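# Seat the gear and two bearing rings in holders

## Task

Take the gear and both bearing rings that sit on the white pads and place each into its matching holder, without disturbing the other parts already seated in their holders, then open the grippers so nothing is held at the end.

## Robot and tools

Robot: two six-joint arms, left_arm and right_arm, each with a two-finger parallel gripper. Root link poses in the scene frame: left_arm at (+0.038, +0.325, 0) m, quat_wxyz (+0.998, 0, 0, +0.057); right_arm at (+0.035, -0.265, 0) m, quat_wxyz (+0.997, 0, 0, -0.075). Scene frame: origin on the table top midway between the arms, +x out over the table, +z up, left_arm on the +y side. The names left and right refer to the arms, not to sides of any image.

Joint order (used in every command row and every per-joint list in results): shoulder (joint2), elbow (joint3), waist (joint1), wrist pitch (joint4), wrist yaw (joint5), wrist roll (joint6). Stated ranges in radians: shoulder 0.000 to 3.142, elbow 0.000 to 3.142, waist -2.618 to 3.054, wrist pitch -1.571 to 1.571, wrist yaw -1.571 to 1.571, wrist roll -2.094 to 2.094. The true ends may differ by up to 0.036 rad either way. A target more than 0.036 rad beyond a stated end, and further out than the current angle, gets the whole call refused; a target past the real end is clipped there, and the result may print "joint sent to its limit" (its absence proves nothing).

A row is one flat list of 14 numbers covering both arms: left_arm's six joint angles then its opening, then right_arm's six angles then its opening. Joint numbers are absolute target angles in radians (same convention as the Joint positions line), not offsets. Opening is on a scale from -1 (closed) to +1 (fully open, pad gap 0.094 m). Optionally 12 more numbers from 0 to 1 may follow: stiffness scales multiplying each joint's position gain, left_arm's six then right_arm's six in joint order; they persist until changed.

Tools:
- execute_actions(actions): a list of actions, each a table of up to 15 rows; each row lasts one control step of 1/30 s, and a table with fewer rows repeats its last row to fill 15 steps. An empty list just returns the current state and images.
- move(target, speed, blocking): target is one row as above (absolute joint angles plus openings). All joints follow paths from their present angles that finish together, so the gripper traces a curve; path length is 0.5 to 10 s and is cut off at 10 s. speed is the top rad/s of the joint with the longest way to go, 0.01 to 2, default 0.5. Openings are applied at the start. Paths ignore obstacles and the other arm. blocking=false returns after 0.5 s while motion continues; then only wait or stop are accepted until a result shows the move ended. The result adds a move: line giving the ending (done, off_target, moving, held, fault), limits=held or limits=none, and each arm's joint farthest from target.
- wait(seconds): 0 to 10 s, holds last commands; lets a running move continue and returns early when it ends.
- stop(): brakes a running move; the arm needs room, more at speed; fingers keep moving.
- zoom_image(camera, region): region [x0, y0, x1, y1] in pixels of that camera's latest image, origin top-left, at most 504 by 504. Cameras: cam_head_left, cam_head_right, cam_high, cam_low, cam_left_wrist, cam_right_wrist, all 504x504.
- read_manual(section): only licence texts; no motion.
- finished_scene(scene): ends the current scene (give its number) and reports success; irreversible. Replying without a tool call also ends things.

Motion limits: each step, a joint's commanded target is kept within a lead of its measured angle (waist 0.202, shoulder 0.258, elbow 0.238, wrist pitch 0.573, wrist yaw and roll 0.522 rad), and targets are scaled back if they would put the gripper more than 70 mm from where it is. So large jumps take several actions; an unfinished move may need re-commanding. The Joint targets line shows what joints are driven toward; resend those values to hold a joint still. "joint command not followed" means a clearance check altered that arm's targets.

Results: per-arm state gives end_effector_position (m) and end_effector_quat_wxyz in the scene frame; this point is between the finger pads, about 1 cm behind the tips, and fingers point along gripper +z and close along its y axis. Printed positions can be off, more at long reach. Joint positions and Joint velocities list the six joints then pad gap (m). grip_measured is the measured opening on the command scale, each gripper off by up to about 1 mm. Joint torques are total drive output, offset and noisy. Action results also include step readings; HELD marks steps where an arm's row was held back. FAULT lines report arm stops.

Gripping: fingers go to where grip_measured equals your number (except near ±1). To hold, command about 0.03 below grip_measured for a firm grip, less for lighter. Pad force tops out around 50 to 62 N; thin parts under 2 mm get less.

Cautions: the simulation runs while you think, holding the last command. Parts in hand may be tugged briefly and loose items pushed. Do not knock or drop anything off the table, do not let the arms collide or push each other, avoid fast impacts and pressing far past contact (harder contact at higher speed and deeper targets). Holding loads heats motors: MOTOR HOT from 75 °C, a 10 s arm stop at 90 °C, and at 100 °C the arm goes limp and falls. Smooth, low-effort, quick motion is preferred. Release the grippers before ending.

Each tool is called after "Request:" by a JSON object that holds its "fn" and its "kwargs".

## Session

Request:
{"fn": "execute_actions", "kwargs": {"actions": []}}

Scene clock: 0.00 s.
left_arm: end_effector_position=(+0.6090, +0.5409, +0.1921) grip_measured=+1.000 end_effector_quat_wxyz=(+0.660, -0.403, +0.616, +0.152) | right_arm: end_effector_position=(+0.1332, -0.5344, +0.1890) grip_measured=+1.000 end_effector_quat_wxyz=(+0.150, +0.457, +0.632, -0.608)
Joint names: [shoulder, elbow, waist, wrist pitch, wrist yaw, wrist roll]
Joint positions: left_arm=[ 2.16   1.406  0.075  0.652 -0.614 -0.412  0.094] | right_arm=[ 1.138  0.578 -0.44  -0.264  1.273  0.098  0.094]
Joint velocities: left_arm=[-0.002  0.002 -0.012 -0.11  -0.066  0.037  0.   ] | right_arm=[-0.007 -0.032 -0.002 -0.022 -0.037 -0.037  0.   ]
Joint torques (N m, as the arm reports them, + toward a larger angle): no reading
Joint targets: left_arm=[2.146 1.416 0.075 0.654 -0.616 -0.408] | right_arm=[1.130 0.591 -0.440 -0.259 1.286 0.102]
Joint stiffness scale: left_arm=[1. 1. 1. 1. 1. 1.] | right_arm=[1. 1. 1. 1. 1. 1.]

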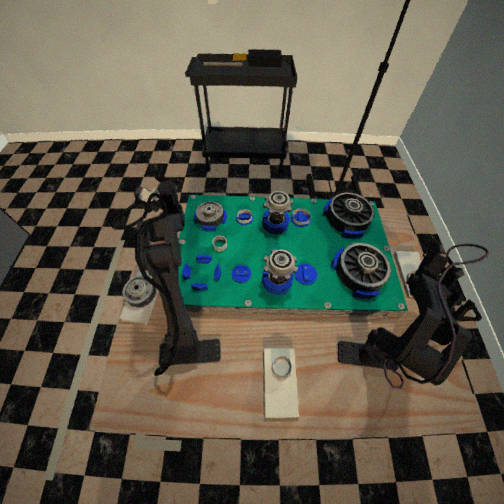

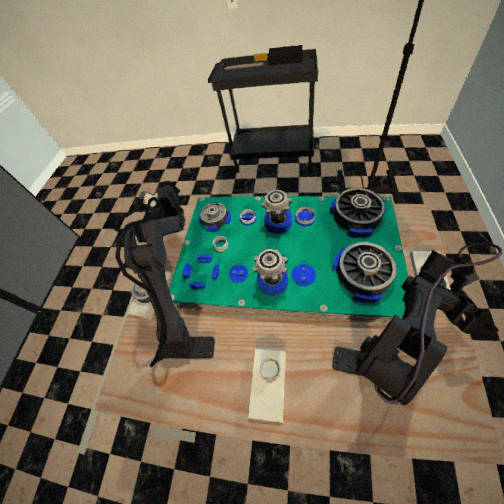

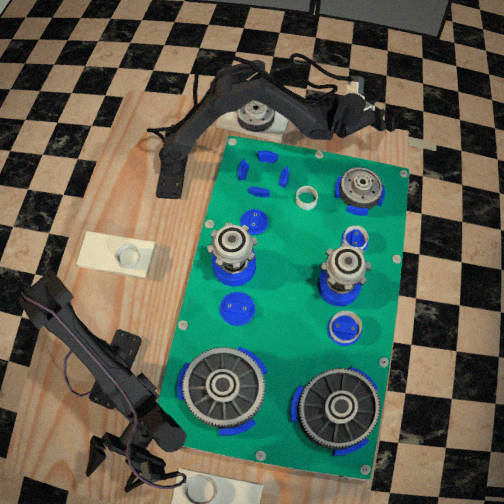

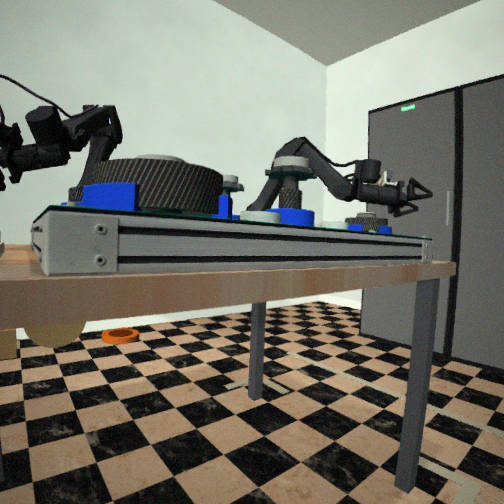

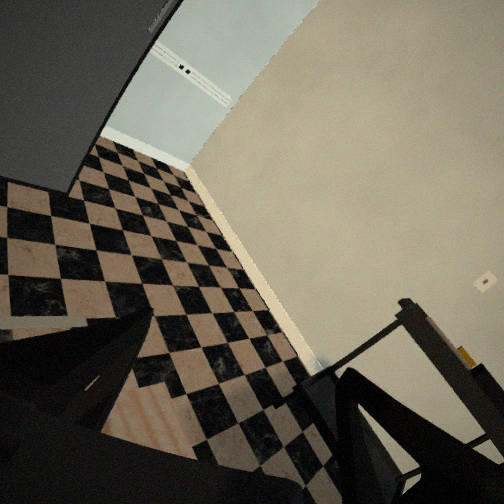

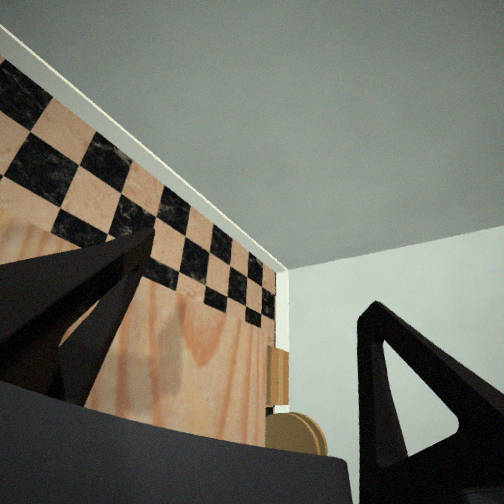

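Request:
{"fn": "zoom_image", "kwargs": {"camera": "cam_high", "region": [60, 80, 420, 360]}}

Request:
{"fn": "zoom_image", "kwargs": {"camera": "cam_head_left", "region": [100, 170, 440, 430]}}

Region (60, 80, 420, 360) of cam_high's 504x504 image, scaled by 1.400, with more detail than that image has.

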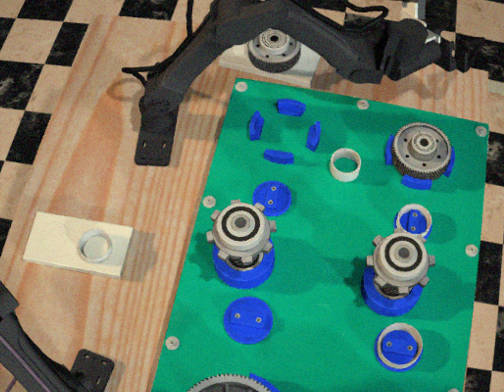

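Region (100, 170, 440, 430) of cam_head_left's 504x504 image, scaled by 1.482, with more detail than that image has; it fills the top 385 rows of this view, and the rest is white.

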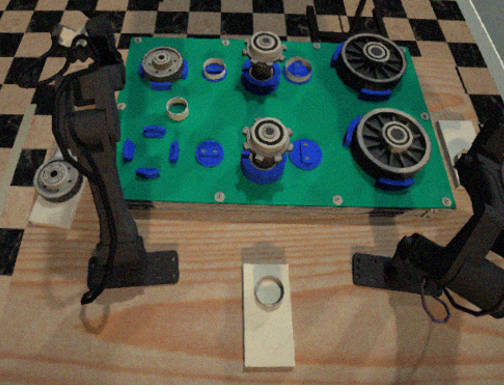

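Request:
{"fn": "move", "kwargs": {"target": [1.2986,1.16,0.64,-1.432,0,0,1,1.4885,1.3146,-0.5,-1.397,0,0,1], "speed": 1.0}}

Scene clock: 6.63 s.
left_arm: end_effector_position=(+0.1883, +0.4672, +0.1497) grip_measured=+1.000 end_effector_quat_wxyz=(+0.001, -0.368, +0.930, +0.004) | right_arm: end_effector_position=(+0.2316, -0.4128, +0.1444) grip_measured=+1.000 end_effector_quat_wxyz=(-0.005, +0.318, +0.948, -0.005)
Joint names: [shoulder, elbow, waist, wrist pitch, wrist yaw, wrist roll]
Joint positions: left_arm=[ 1.32   1.174  0.631 -1.42  -0.007 -0.008  0.094] | right_arm=[ 1.481  1.286 -0.491 -1.382  0.013  0.006  0.094]
Joint velocities: left_arm=[-0.022  0.007 -0.002 -0.007 -0.051 -0.051  0.   ] | right_arm=[ 0.002  0.012  0.002 -0.037  0.022  0.066  0.   ]
Joint torques (N m, as the arm reports them, + toward a larger angle): left_arm=[-4.94  5.22  0.81  0.21  0.02  0.03] | right_arm=[-4.38  6.98 -0.81 -0.05 -0.14 -0.09]
Joint targets: left_arm=[1.299 1.160 0.640 -1.432 0.000 0.000] | right_arm=[1.489 1.315 -0.500 -1.397 0.000 0.000]
Joint stiffness scale: left_arm=[1. 1. 1. 1. 1. 1.] | right_arm=[1. 1. 1. 1. 1. 1.]
move: off_target (left_arm, right_arm); limits=none; left_arm: farthest joint: the shoulder, 0.021 radians from its target (0.861 radians at the start); right_arm: farthest joint: the elbow, 0.029 radians from its target (0.737 radians at the start)

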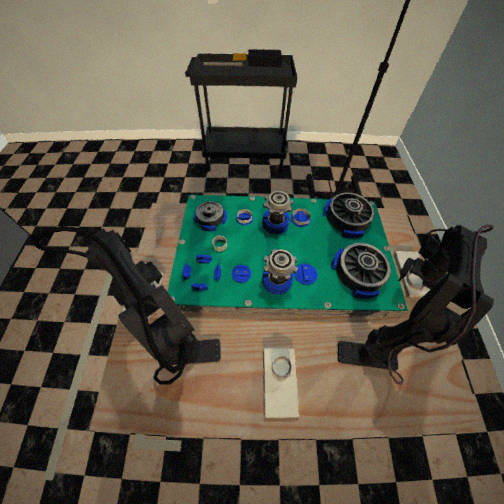

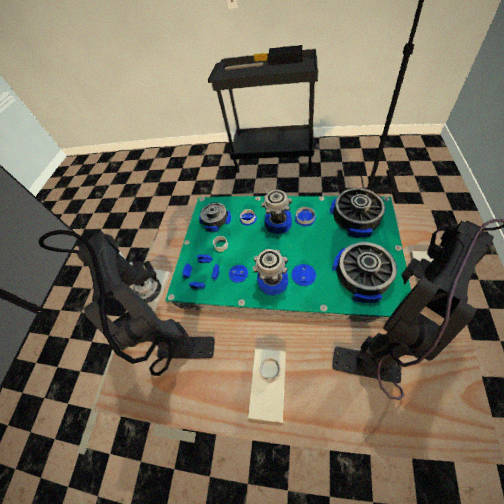

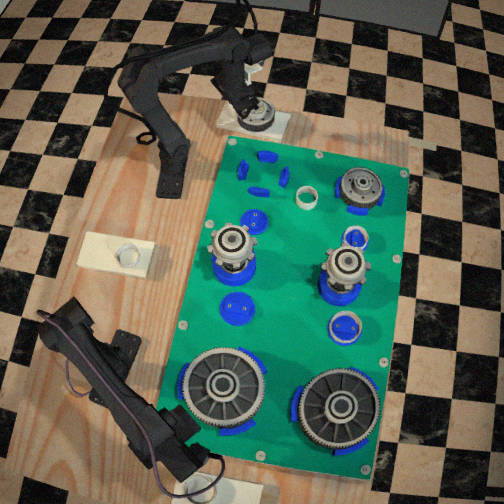

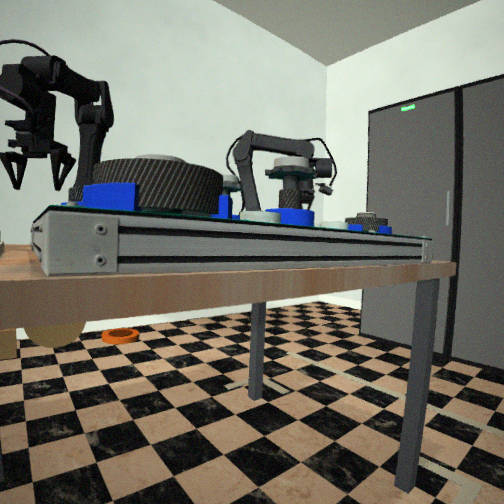

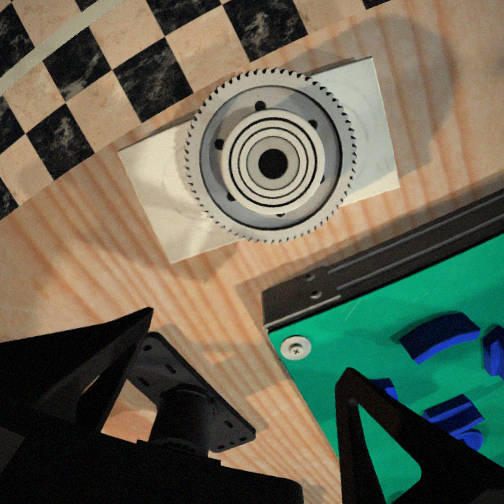

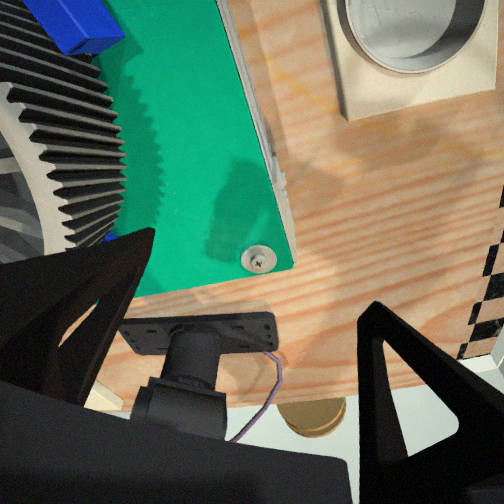

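Request:
{"fn": "move", "kwargs": {"target": [1.6395,1.3455,0.64,-1.2768,0,0,1,1.7918,1.5208,-0.66,-1.2998,0,0,1], "speed": 0.6}}

Scene clock: 10.00 s.
left_arm: end_effector_position=(+0.2392, +0.5140, +0.1106) grip_measured=+1.000 end_effector_quat_wxyz=(-0.027, -0.367, +0.930, -0.007) | right_arm: end_effector_position=(+0.2540, -0.4947, +0.1110) grip_measured=+1.000 end_effector_quat_wxyz=(-0.026, +0.395, +0.918, +0.005)
Joint names: [shoulder, elbow, waist, wrist pitch, wrist yaw, wrist roll]
Joint positions: left_arm=[ 1.64   1.308  0.631 -1.293 -0.006 -0.007  0.094] | right_arm=[ 1.796  1.489 -0.657 -1.315  0.011  0.005  0.094]
Joint velocities: left_arm=[-0.007 -0.022  0.017 -0.022  0.051 -0.051  0.   ] | right_arm=[-0.007  0.012 -0.002 -0.022 -0.007 -0.007  0.   ]
Joint torques (N m, as the arm reports them, + toward a larger angle): left_arm=[-5.87  9.73  0.77  0.45  0.03  0.05] | right_arm=[-8.2   7.09 -0.38  0.15 -0.16 -0.09]
Joint targets: left_arm=[1.640 1.345 0.640 -1.277 0.000 0.000] | right_arm=[1.792 1.521 -0.660 -1.300 0.000 -0.000]
Joint stiffness scale: left_arm=[1. 1. 1. 1. 1. 1.] | right_arm=[1. 1. 1. 1. 1. 1.]
move: off_target (left_arm, right_arm); limits=none; left_arm: farthest joint: the elbow, 0.038 radians from its target (0.171 radians at the start); right_arm: farthest joint: the elbow, 0.032 radians from its target (0.235 radians at the start)

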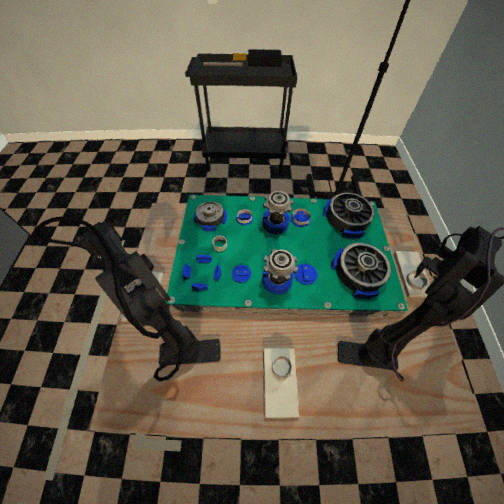

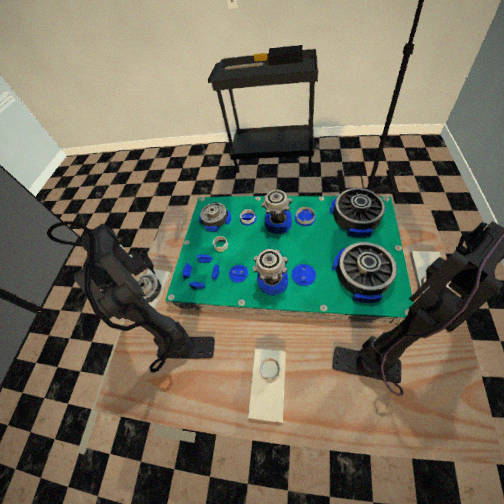

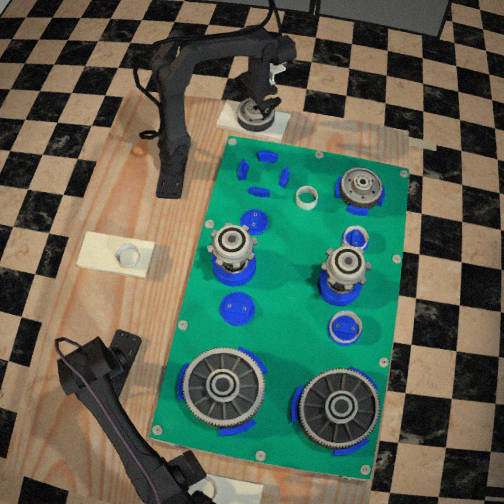

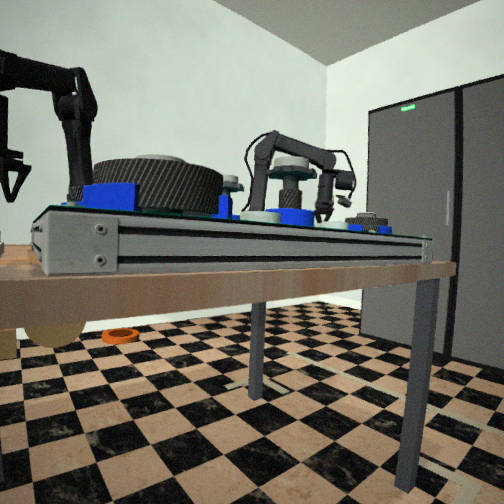

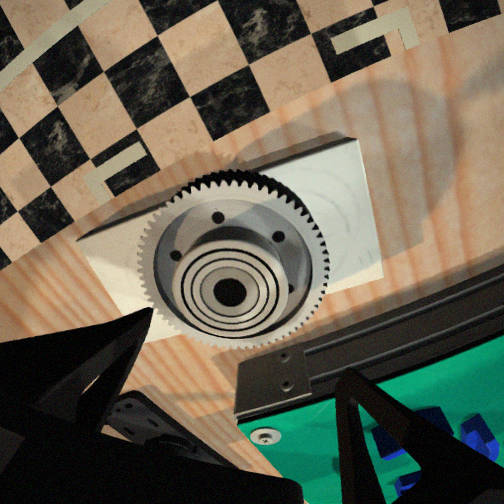

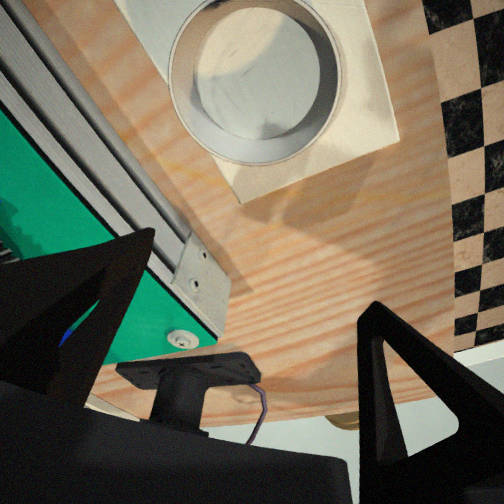

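Request:
{"fn": "move", "kwargs": {"target": [1.595,1.225,0.70,-1.18,0,0,1,1.938,1.667,-0.562,-1.251,0,0.85,1], "speed": 0.6}}

Scene clock: 15.40 s.
left_arm: end_effector_position=(+0.2313, +0.5297, +0.0980) grip_measured=+1.000 end_effector_quat_wxyz=(-0.005, -0.396, +0.918, +0.001) | right_arm: end_effector_position=(+0.3105, -0.5065, +0.1019) grip_measured=+1.000 end_effector_quat_wxyz=(+0.002, +0.705, +0.710, -0.003)
Joint names: [shoulder, elbow, waist, wrist pitch, wrist yaw, wrist roll]
Joint positions: left_arm=[ 1.623  1.24   0.691 -1.196 -0.006 -0.007  0.094] | right_arm=[ 1.936  1.637 -0.57  -1.269  0.007  0.844  0.094]
Joint velocities: left_arm=[ 0.007 -0.017  0.012 -0.037 -0.037 -0.051  0.   ] | right_arm=[-0.002  0.022 -0.002  0.007 -0.066  0.051  0.   ]
Joint torques (N m, as the arm reports them, + toward a larger angle): left_arm=[-7.85  5.16  0.73  0.53  0.    0.05] | right_arm=[-9.07  7.06  0.72  0.29 -0.1   0.03]
Joint targets: left_arm=[1.595 1.225 0.700 -1.180 -0.000 0.000] | right_arm=[1.938 1.667 -0.562 -1.251 -0.000 0.850]
Joint stiffness scale: left_arm=[1. 1. 1. 1. 1. 1.] | right_arm=[1. 1. 1. 1. 1. 1.]
move: off_target (left_arm, right_arm); limits=none; left_arm: farthest joint: the shoulder, 0.028 radians from its target (0.045 radians at the start); right_arm: farthest joint: the elbow, 0.030 radians from its target (0.178 radians at the start)

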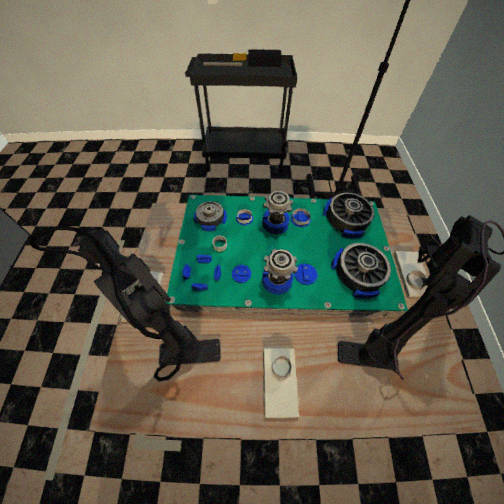

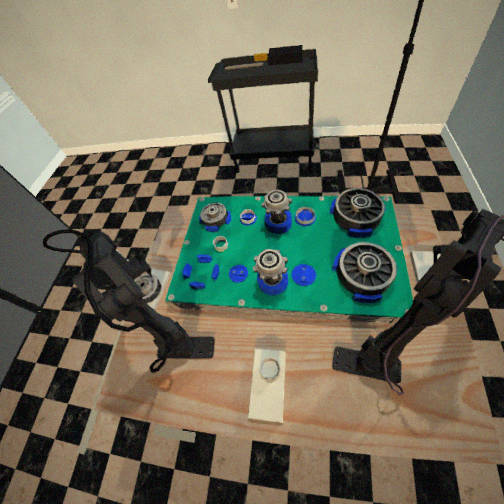

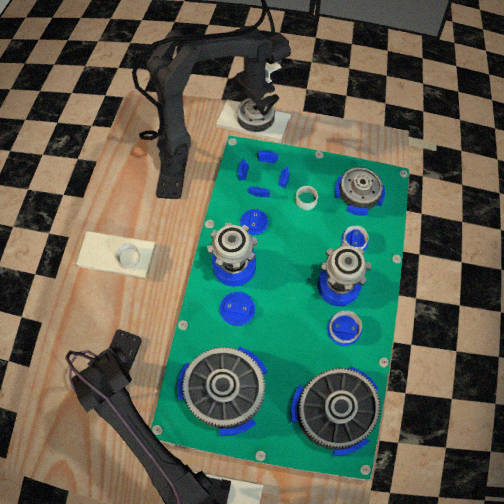

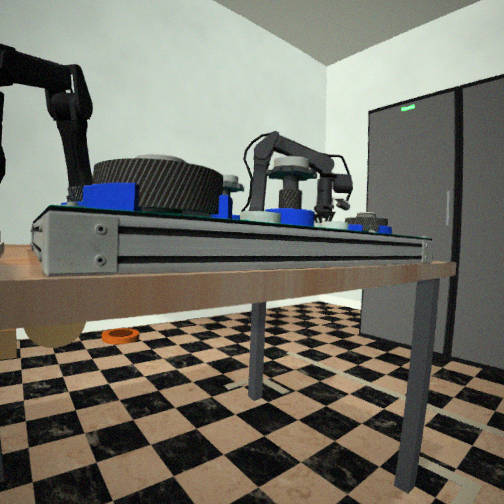

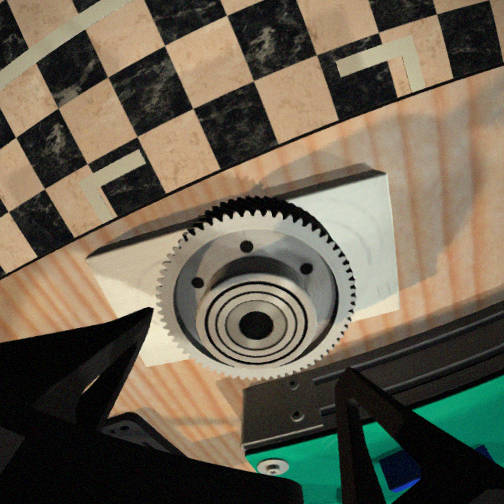

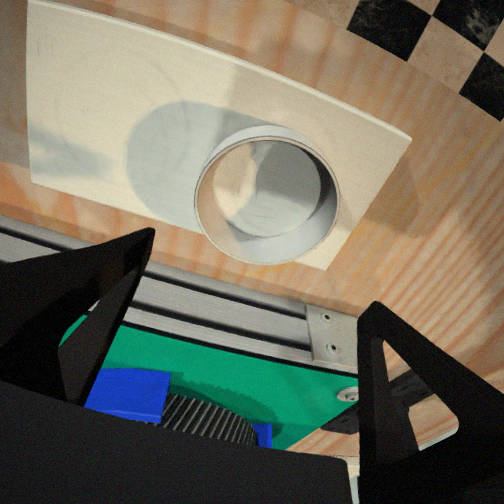

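Request:
{"fn": "move", "kwargs": {"target": [1.630,1.140,0.70,-1.08,0,0,1,1.981,1.522,-0.549,-1.105,0,0.865,1], "speed": 0.3}}

Scene clock: 17.67 s.
left_arm: end_effector_position=(+0.2308, +0.5292, +0.0766) grip_measured=+1.000 end_effector_quat_wxyz=(+0.001, -0.396, +0.918, +0.004) | right_arm: end_effector_position=(+0.3154, -0.5045, +0.0574) grip_measured=+1.000 end_effector_quat_wxyz=(-0.005, +0.705, +0.709, -0.004)
Joint names: [shoulder, elbow, waist, wrist pitch, wrist yaw, wrist roll]
Joint positions: left_arm=[ 1.623  1.154  0.691 -1.097 -0.006 -0.007  0.094] | right_arm=[ 1.983  1.525 -0.557 -1.123  0.007  0.859  0.094]
Joint velocities: left_arm=[-0.002  0.012 -0.012 -0.022 -0.066  0.037  0.   ] | right_arm=[-0.002 -0.007 -0.002  0.095  0.051  0.066  0.   ]
Joint torques (N m, as the arm reports them, + toward a larger angle): left_arm=[-5.12  5.18  0.73  0.56  0.02  0.06] | right_arm=[-9.63  4.75  0.7   0.26 -0.09  0.04]
Joint targets: left_arm=[1.630 1.140 0.700 -1.080 -0.000 -0.000] | right_arm=[1.981 1.522 -0.549 -1.105 0.000 0.865]
Joint stiffness scale: left_arm=[1. 1. 1. 1. 1. 1.] | right_arm=[1. 1. 1. 1. 1. 1.]
move: done; limits=none; left_arm: farthest joint: the wrist pitch, 0.017 radians from its target (0.116 radians at the start); right_arm: farthest joint: the wrist pitch, 0.018 radians from its target (0.164 radians at the start)

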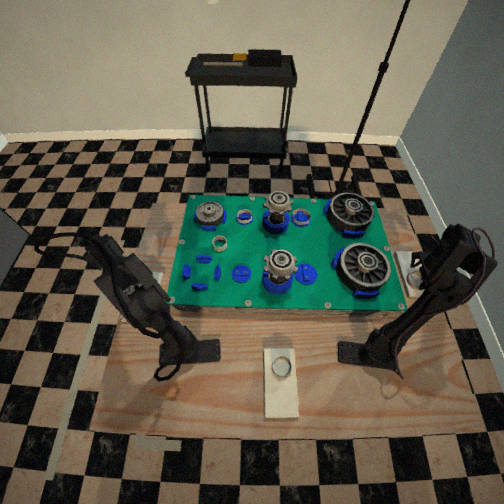

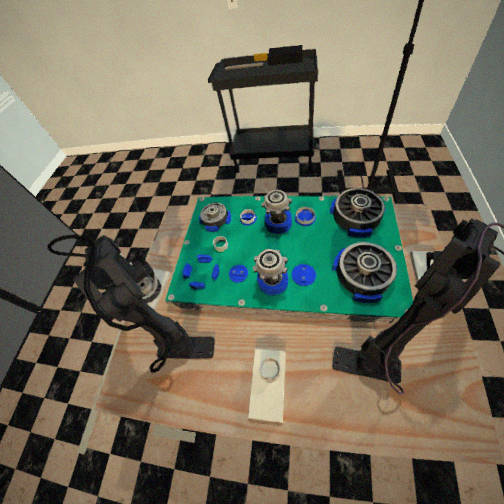

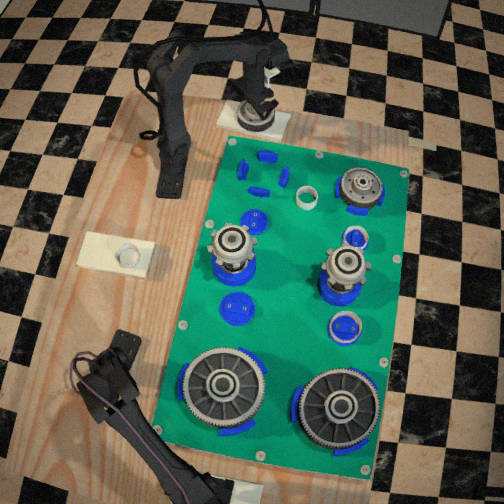

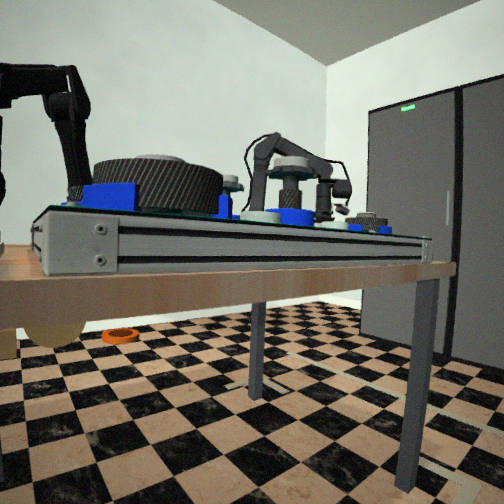

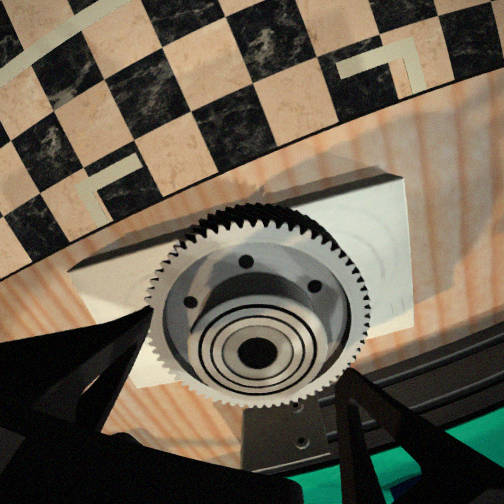

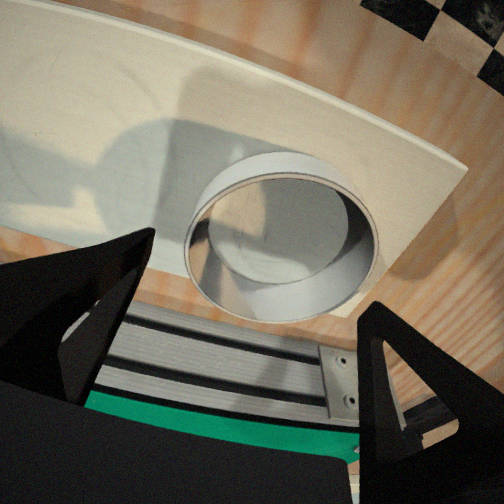

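Request:
{"fn": "zoom_image", "kwargs": {"camera": "cam_low", "region": [220, 150, 440, 260]}}

Request:
{"fn": "zoom_image", "kwargs": {"camera": "cam_high", "region": [200, 50, 400, 220]}}

Region (220, 150, 440, 260) of cam_low's 504x504 image, scaled by 2.291, with more detail than that image has.

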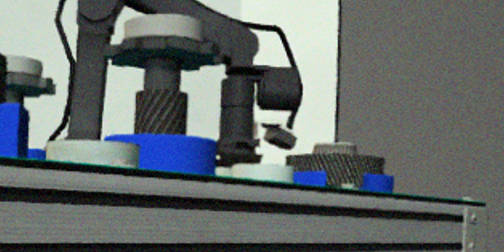

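Region (200, 50, 400, 220) of cam_high's 504x504 image, scaled by 2.520, with more detail than that image has; it fills the top 428 rows of this view, and the rest is white.

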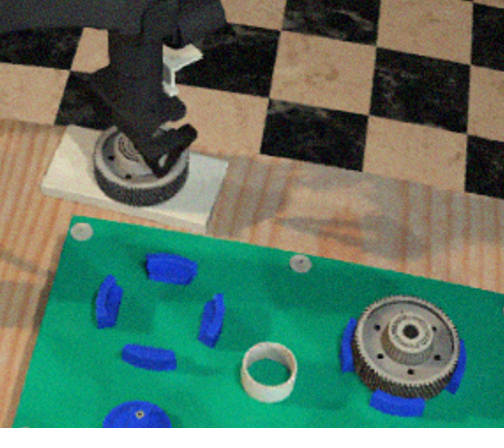

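Request:
{"fn": "move", "kwargs": {"target": [1.640,1.125,0.667,-1.059,0,0,0.7,1.942,1.48,-0.584,-1.076,0,0.865,1], "speed": 0.1}}

Scene clock: 21.40 s.
left_arm: end_effector_position=(+0.2338, +0.5261, +0.0695) grip_measured=+0.702 end_effector_quat_wxyz=(-0.002, -0.389, +0.921, +0.002) | right_arm: end_effector_position=(+0.3074, -0.5072, +0.0514) grip_measured=+1.000 end_effector_quat_wxyz=(-0.005, +0.712, +0.702, -0.004)
Joint names: [shoulder, elbow, waist, wrist pitch, wrist yaw, wrist roll]
Joint positions: left_arm=[ 1.635  1.138  0.676 -1.076 -0.006 -0.007  0.08 ] | right_arm=[ 1.973  1.485 -0.577 -1.094  0.007  0.859  0.094]
Joint velocities: left_arm=[-0.027  0.027 -0.002 -0.066 -0.037 -0.007  0.   ] | right_arm=[-0.002 -0.012 -0.007 -0.007 -0.051 -0.051  0.   ]
Joint torques (N m, as the arm reports them, + toward a larger angle): left_arm=[-5.48  5.22 -0.63  0.54  0.01  0.07] | right_arm=[-12.16   4.56  -0.6    0.26  -0.1    0.05]
Joint targets: left_arm=[1.640 1.125 0.667 -1.059 -0.000 -0.000] | right_arm=[1.942 1.480 -0.584 -1.076 0.000 0.865]
Joint stiffness scale: left_arm=[1. 1. 1. 1. 1. 1.] | right_arm=[1. 1. 1. 1. 1. 1.]
move: off_target (right_arm); limits=none; left_arm: farthest joint: the wrist pitch, 0.017 radians from its target (0.038 radians at the start); right_arm: farthest joint: the shoulder, 0.031 radians from its target (0.041 radians at the start)

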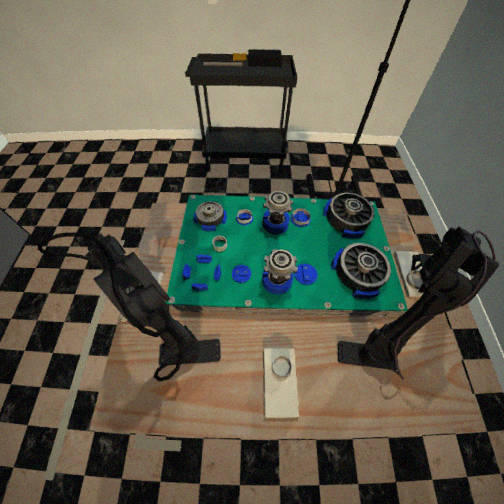

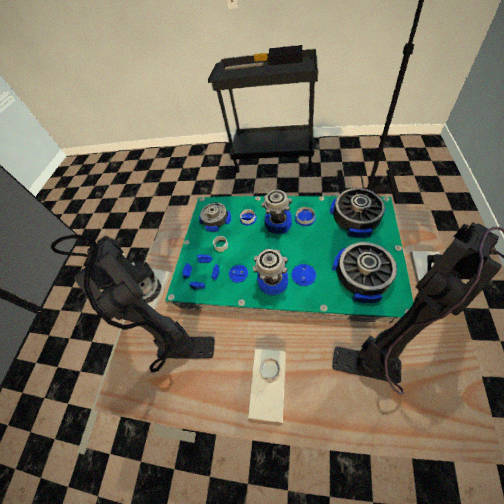

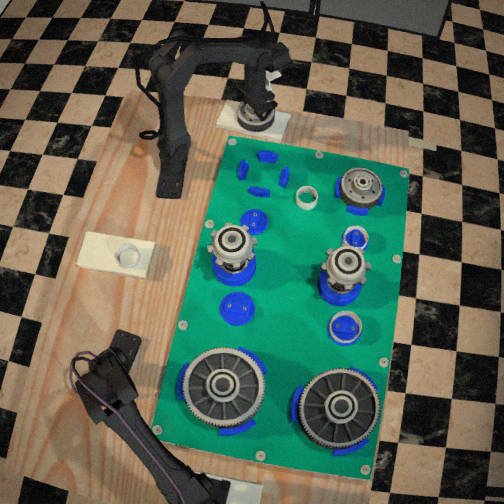

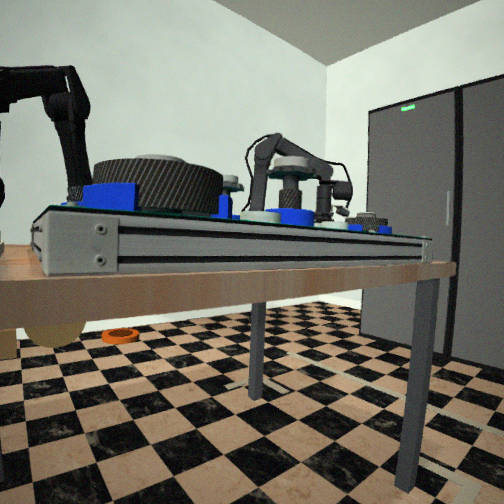

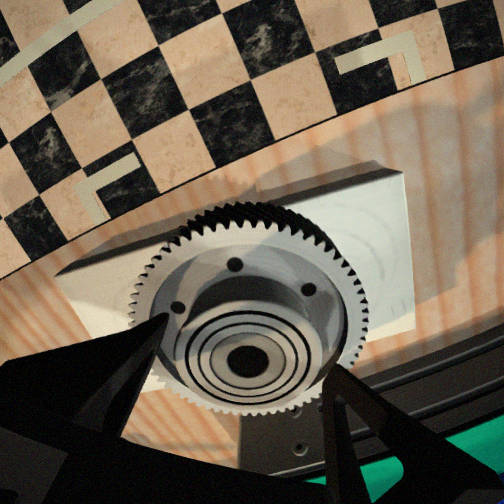

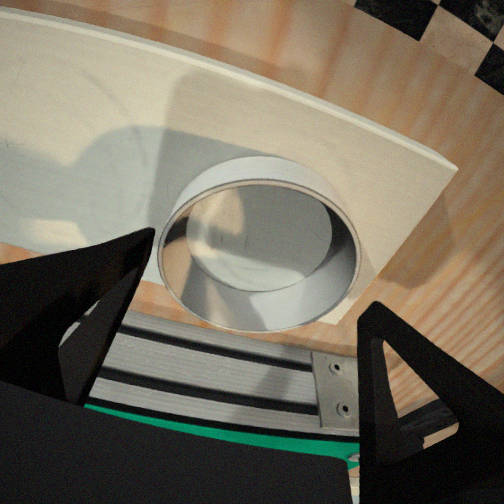

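Request:
{"fn": "move", "kwargs": {"target": [1.647,1.102,0.667,-1.029,0,0,0.7,1.979,1.431,-0.584,-1.009,0,0.865,1], "speed": 0.1}}

Scene clock: 23.63 s.
left_arm: end_effector_position=(+0.2353, +0.5272, +0.0670) grip_measured=+0.701 end_effector_quat_wxyz=(+0.003, -0.388, +0.922, +0.004) | right_arm: end_effector_position=(+0.3083, -0.5080, +0.0395) grip_measured=+1.000 end_effector_quat_wxyz=(+0.004, +0.713, +0.702, -0.003)
Joint names: [shoulder, elbow, waist, wrist pitch, wrist yaw, wrist roll]
Joint positions: left_arm=[ 1.635  1.128  0.676 -1.055 -0.004 -0.006  0.08 ] | right_arm=[ 1.973  1.436 -0.577 -1.027  0.007  0.859  0.094]
Joint velocities: left_arm=[-0.002  0.007 -0.022 -0.007  0.051 -0.022 -0.001] | right_arm=[ 0.002 -0.002 -0.002  0.066  0.022 -0.037  0.   ]
Joint torques (N m, as the arm reports them, + toward a larger angle): left_arm=[-4.94  4.11 -0.7   0.69  0.    0.05] | right_arm=[-8.7   4.53 -0.57  0.28 -0.08  0.05]
Joint targets: left_arm=[1.647 1.102 0.667 -1.029 0.000 -0.000] | right_arm=[1.979 1.431 -0.584 -1.009 -0.000 0.865]
Joint stiffness scale: left_arm=[1. 1. 1. 1. 1. 1.] | right_arm=[1. 1. 1. 1. 1. 1.]
move: off_target (left_arm); limits=none; left_arm: farthest joint: the elbow, 0.026 radians from its target (0.036 radians at the start); right_arm: farthest joint: the wrist pitch, 0.018 radians from its target (0.084 radians at the start)

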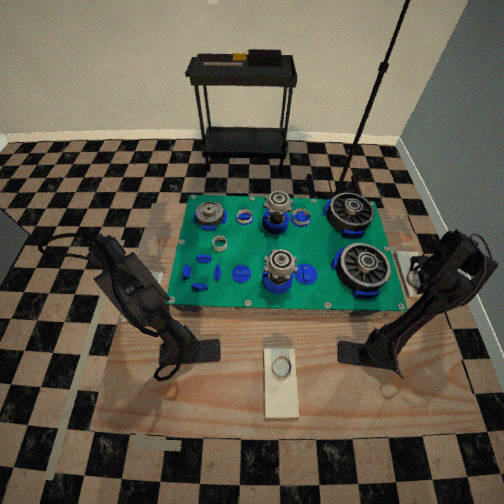

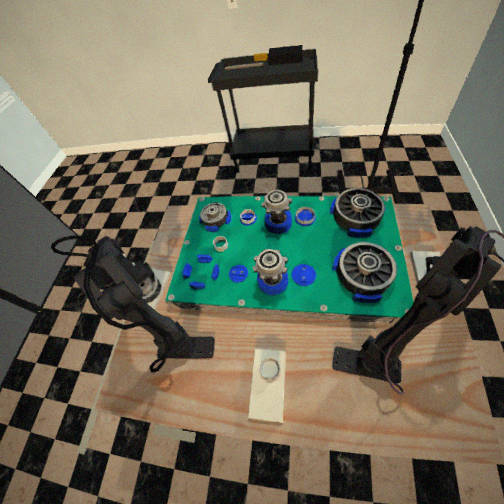

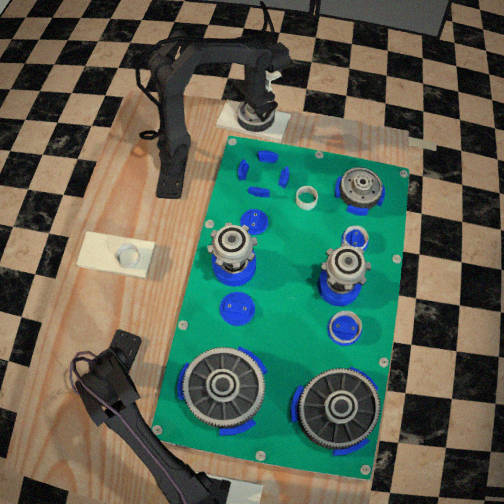

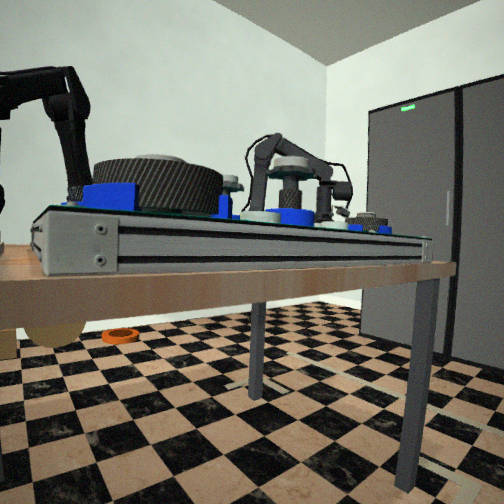

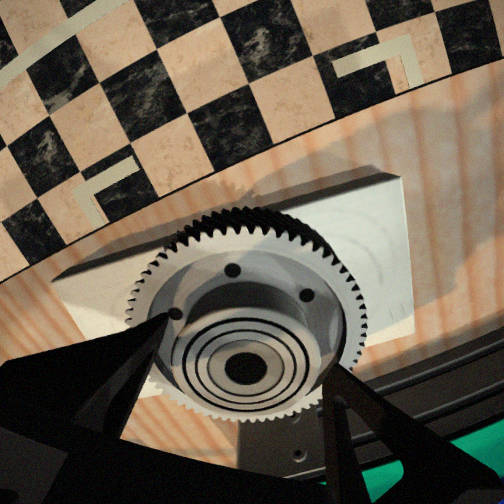

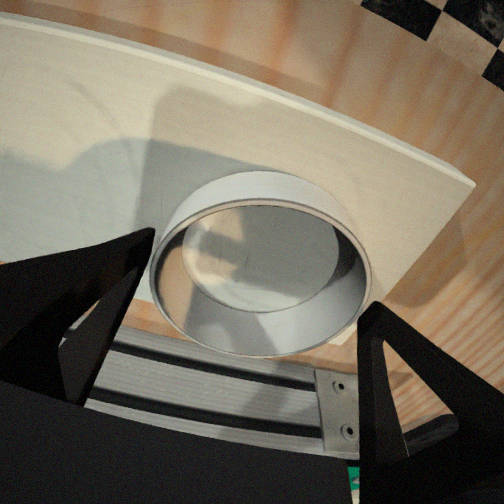

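Request:
{"fn": "execute_actions", "kwargs": {"actions": [[[1.64,1.13,0.667,-1.05,0,0,0.65,1.984,1.422,-0.584,-0.998,0,0.865,1],[1.64,1.15,0.667,-1.06,0,0,0.62,1.987,1.417,-0.584,-0.992,0,0.865,1],[1.64,1.168,0.667,-1.075,0,0,0.6,1.989,1.414,-0.584,-0.988,0,0.865,1]],[[1.64,1.168,0.667,-1.075,0,0,0.55,1.989,1.414,-0.584,-0.988,0,0.865,0.95],[1.64,1.168,0.667,-1.075,0,0,0.52,1.989,1.414,-0.584,-0.988,0,0.865,0.92],[1.64,1.168,0.667,-1.075,0,0,0.49,1.989,1.414,-0.584,-0.988,0,0.865,0.89],[1.64,1.168,0.667,-1.075,0,0,0.46,1.989,1.414,-0.584,-0.988,0,0.865,0.86],[1.64,1.168,0.667,-1.075,0,0,0.43,1.989,1.414,-0.584,-0.988,0,0.865,0.83],[1.64,1.168,0.667,-1.075,0,0,0.41,1.989,1.414,-0.584,-0.988,0,0.865,0.81],[1.64,1.168,0.667,-1.075,0,0,0.39,1.989,1.414,-0.584,-0.988,0,0.865,0.79],[1.64,1.168,0.667,-1.075,0,0,0.37,1.989,1.414,-0.584,-0.988,0,0.865,0.77],[1.64,1.168,0.667,-1.075,0,0,0.35,1.989,1.414,-0.584,-0.988,0,0.865,0.75],[1.64,1.168,0.667,-1.075,0,0,0.33,1.989,1.414,-0.584,-0.988,0,0.865,0.73],[1.64,1.168,0.667,-1.075,0,0,0.31,1.989,1.414,-0.584,-0.988,0,0.865,0.71],[1.64,1.168,0.667,-1.075,0,0,0.29,1.989,1.414,-0.584,-0.988,0,0.865,0.69]]]}}

Scene clock: 25.67 s.
left_arm: end_effector_position=(+0.2324, +0.5277, +0.0670) grip_measured=+0.294 end_effector_quat_wxyz=(-0.003, -0.388, +0.922, +0.008) | right_arm: end_effector_position=(+0.3135, -0.5105, +0.0368) grip_measured=+0.692 end_effector_quat_wxyz=(+0.015, +0.713, +0.701, +0.003)
Joint names: [shoulder, elbow, waist, wrist pitch, wrist yaw, wrist roll]
Joint positions: left_arm=[ 1.635  1.128  0.676 -1.062 -0.017 -0.006  0.061] | right_arm=[ 1.976  1.43  -0.578 -0.995 -0.004  0.86   0.079]
Joint velocities: left_arm=[ 0.002 -0.012 -0.002 -0.081  0.007 -0.066 -0.   ] | right_arm=[-0.007 -0.012 -0.017 -0.037 -0.022 -0.037 -0.   ]
Joint torques (N m, as the arm reports them, + toward a larger angle): left_arm=[-5.37  9.94 -0.73  0.19  0.11  0.03] | right_arm=[-8.18  3.82 -0.51  0.21  0.    0.05]
Joint targets: left_arm=[1.640 1.168 0.667 -1.075 0.000 -0.000] | right_arm=[1.989 1.414 -0.584 -0.988 -0.000 0.865]
Joint stiffness scale: left_arm=[1. 1. 1. 1. 1. 1.] | right_arm=[1. 1. 1. 1. 1. 1.]
Step readings (joint positions; steps 1 to 15: 1st action; 16 to 30: 2nd action):
0: left_arm=[1.635 1.128 0.676 -1.055 -0.004 -0.006] | right_arm=[1.973 1.436 -0.577 -1.027 0.007 0.859]
1: left_arm=[1.635 1.128 0.676 -1.055 -0.003 -0.006] | right_arm=[1.973 1.434 -0.577 -1.025 0.007 0.859]
2: left_arm=[1.635 1.128 0.676 -1.055 -0.001 -0.006] | right_arm=[1.973 1.432 -0.577 -1.022 0.007 0.859]
4: left_arm=[1.635 1.128 0.676 -1.057 0.000 -0.006] | right_arm=[1.974 1.430 -0.577 -1.017 0.006 0.860]
8: left_arm=[1.635 1.128 0.676 -1.058 0.000 -0.006] | right_arm=[1.974 1.430 -0.578 -1.012 0.004 0.860]
15: left_arm=[1.635 1.128 0.676 -1.059 0.000 -0.006] | right_arm=[1.974 1.430 -0.578 -1.009 0.004 0.860]
16: left_arm=[1.635 1.128 0.676 -1.060 0.000 -0.006] | right_arm=[1.974 1.430 -0.578 -1.009 0.004 0.860]
17: left_arm=[1.635 1.128 0.676 -1.060 0.000 -0.006] | right_arm=[1.975 1.430 -0.578 -1.007 0.003 0.860]
19: left_arm=[1.635 1.128 0.676 -1.062 0.000 -0.006] | right_arm=[1.975 1.430 -0.578 -1.003 0.000 0.860]
23: left_arm=[1.635 1.128 0.676 -1.062 -0.011 -0.006] | right_arm=[1.976 1.430 -0.578 -0.998 -0.003 0.860]
30: Joint positions above

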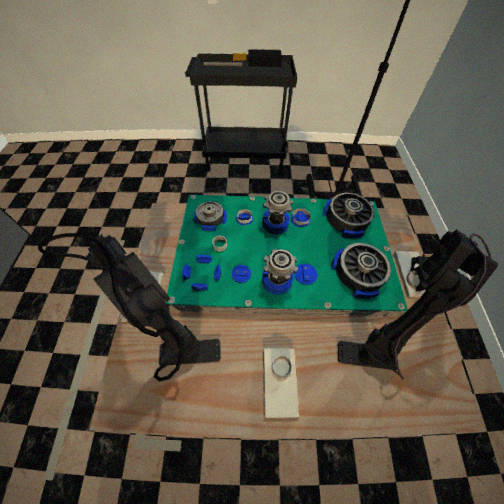

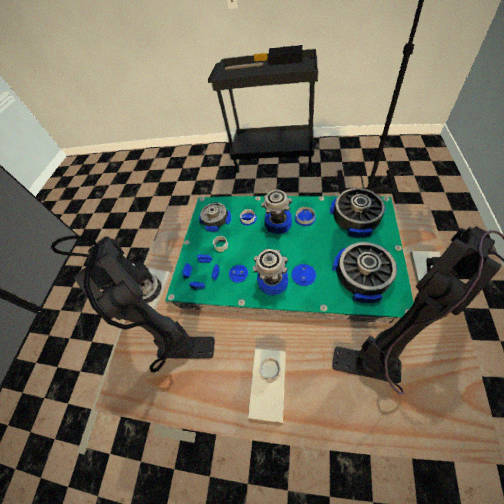

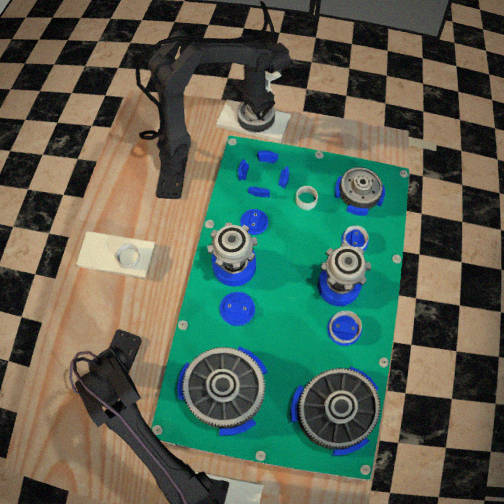

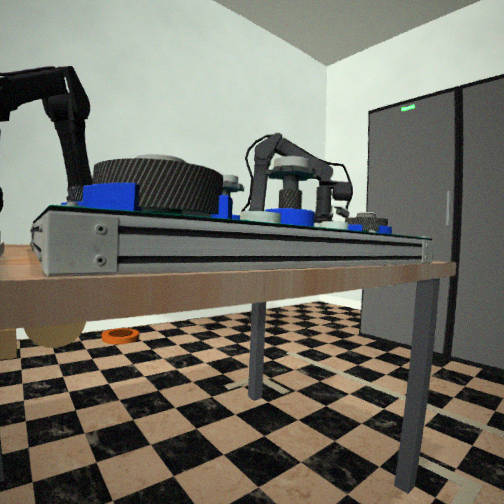

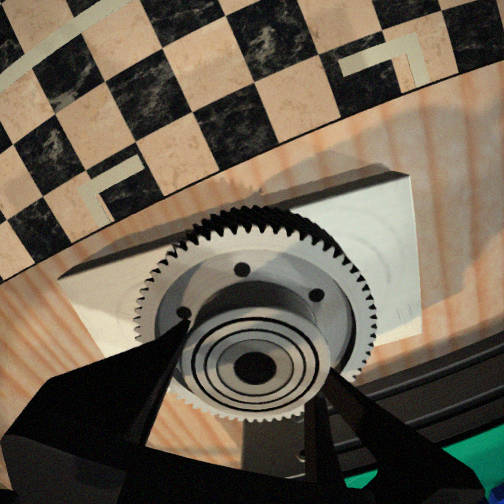

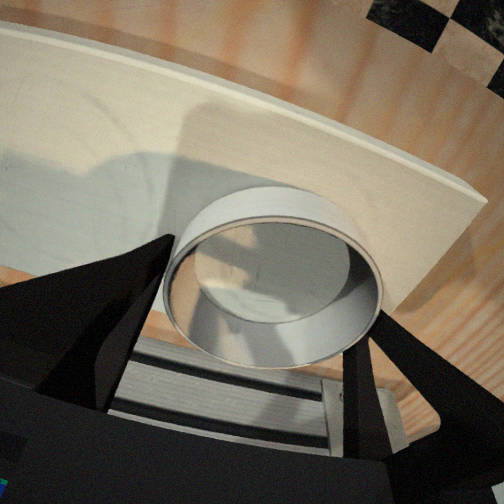

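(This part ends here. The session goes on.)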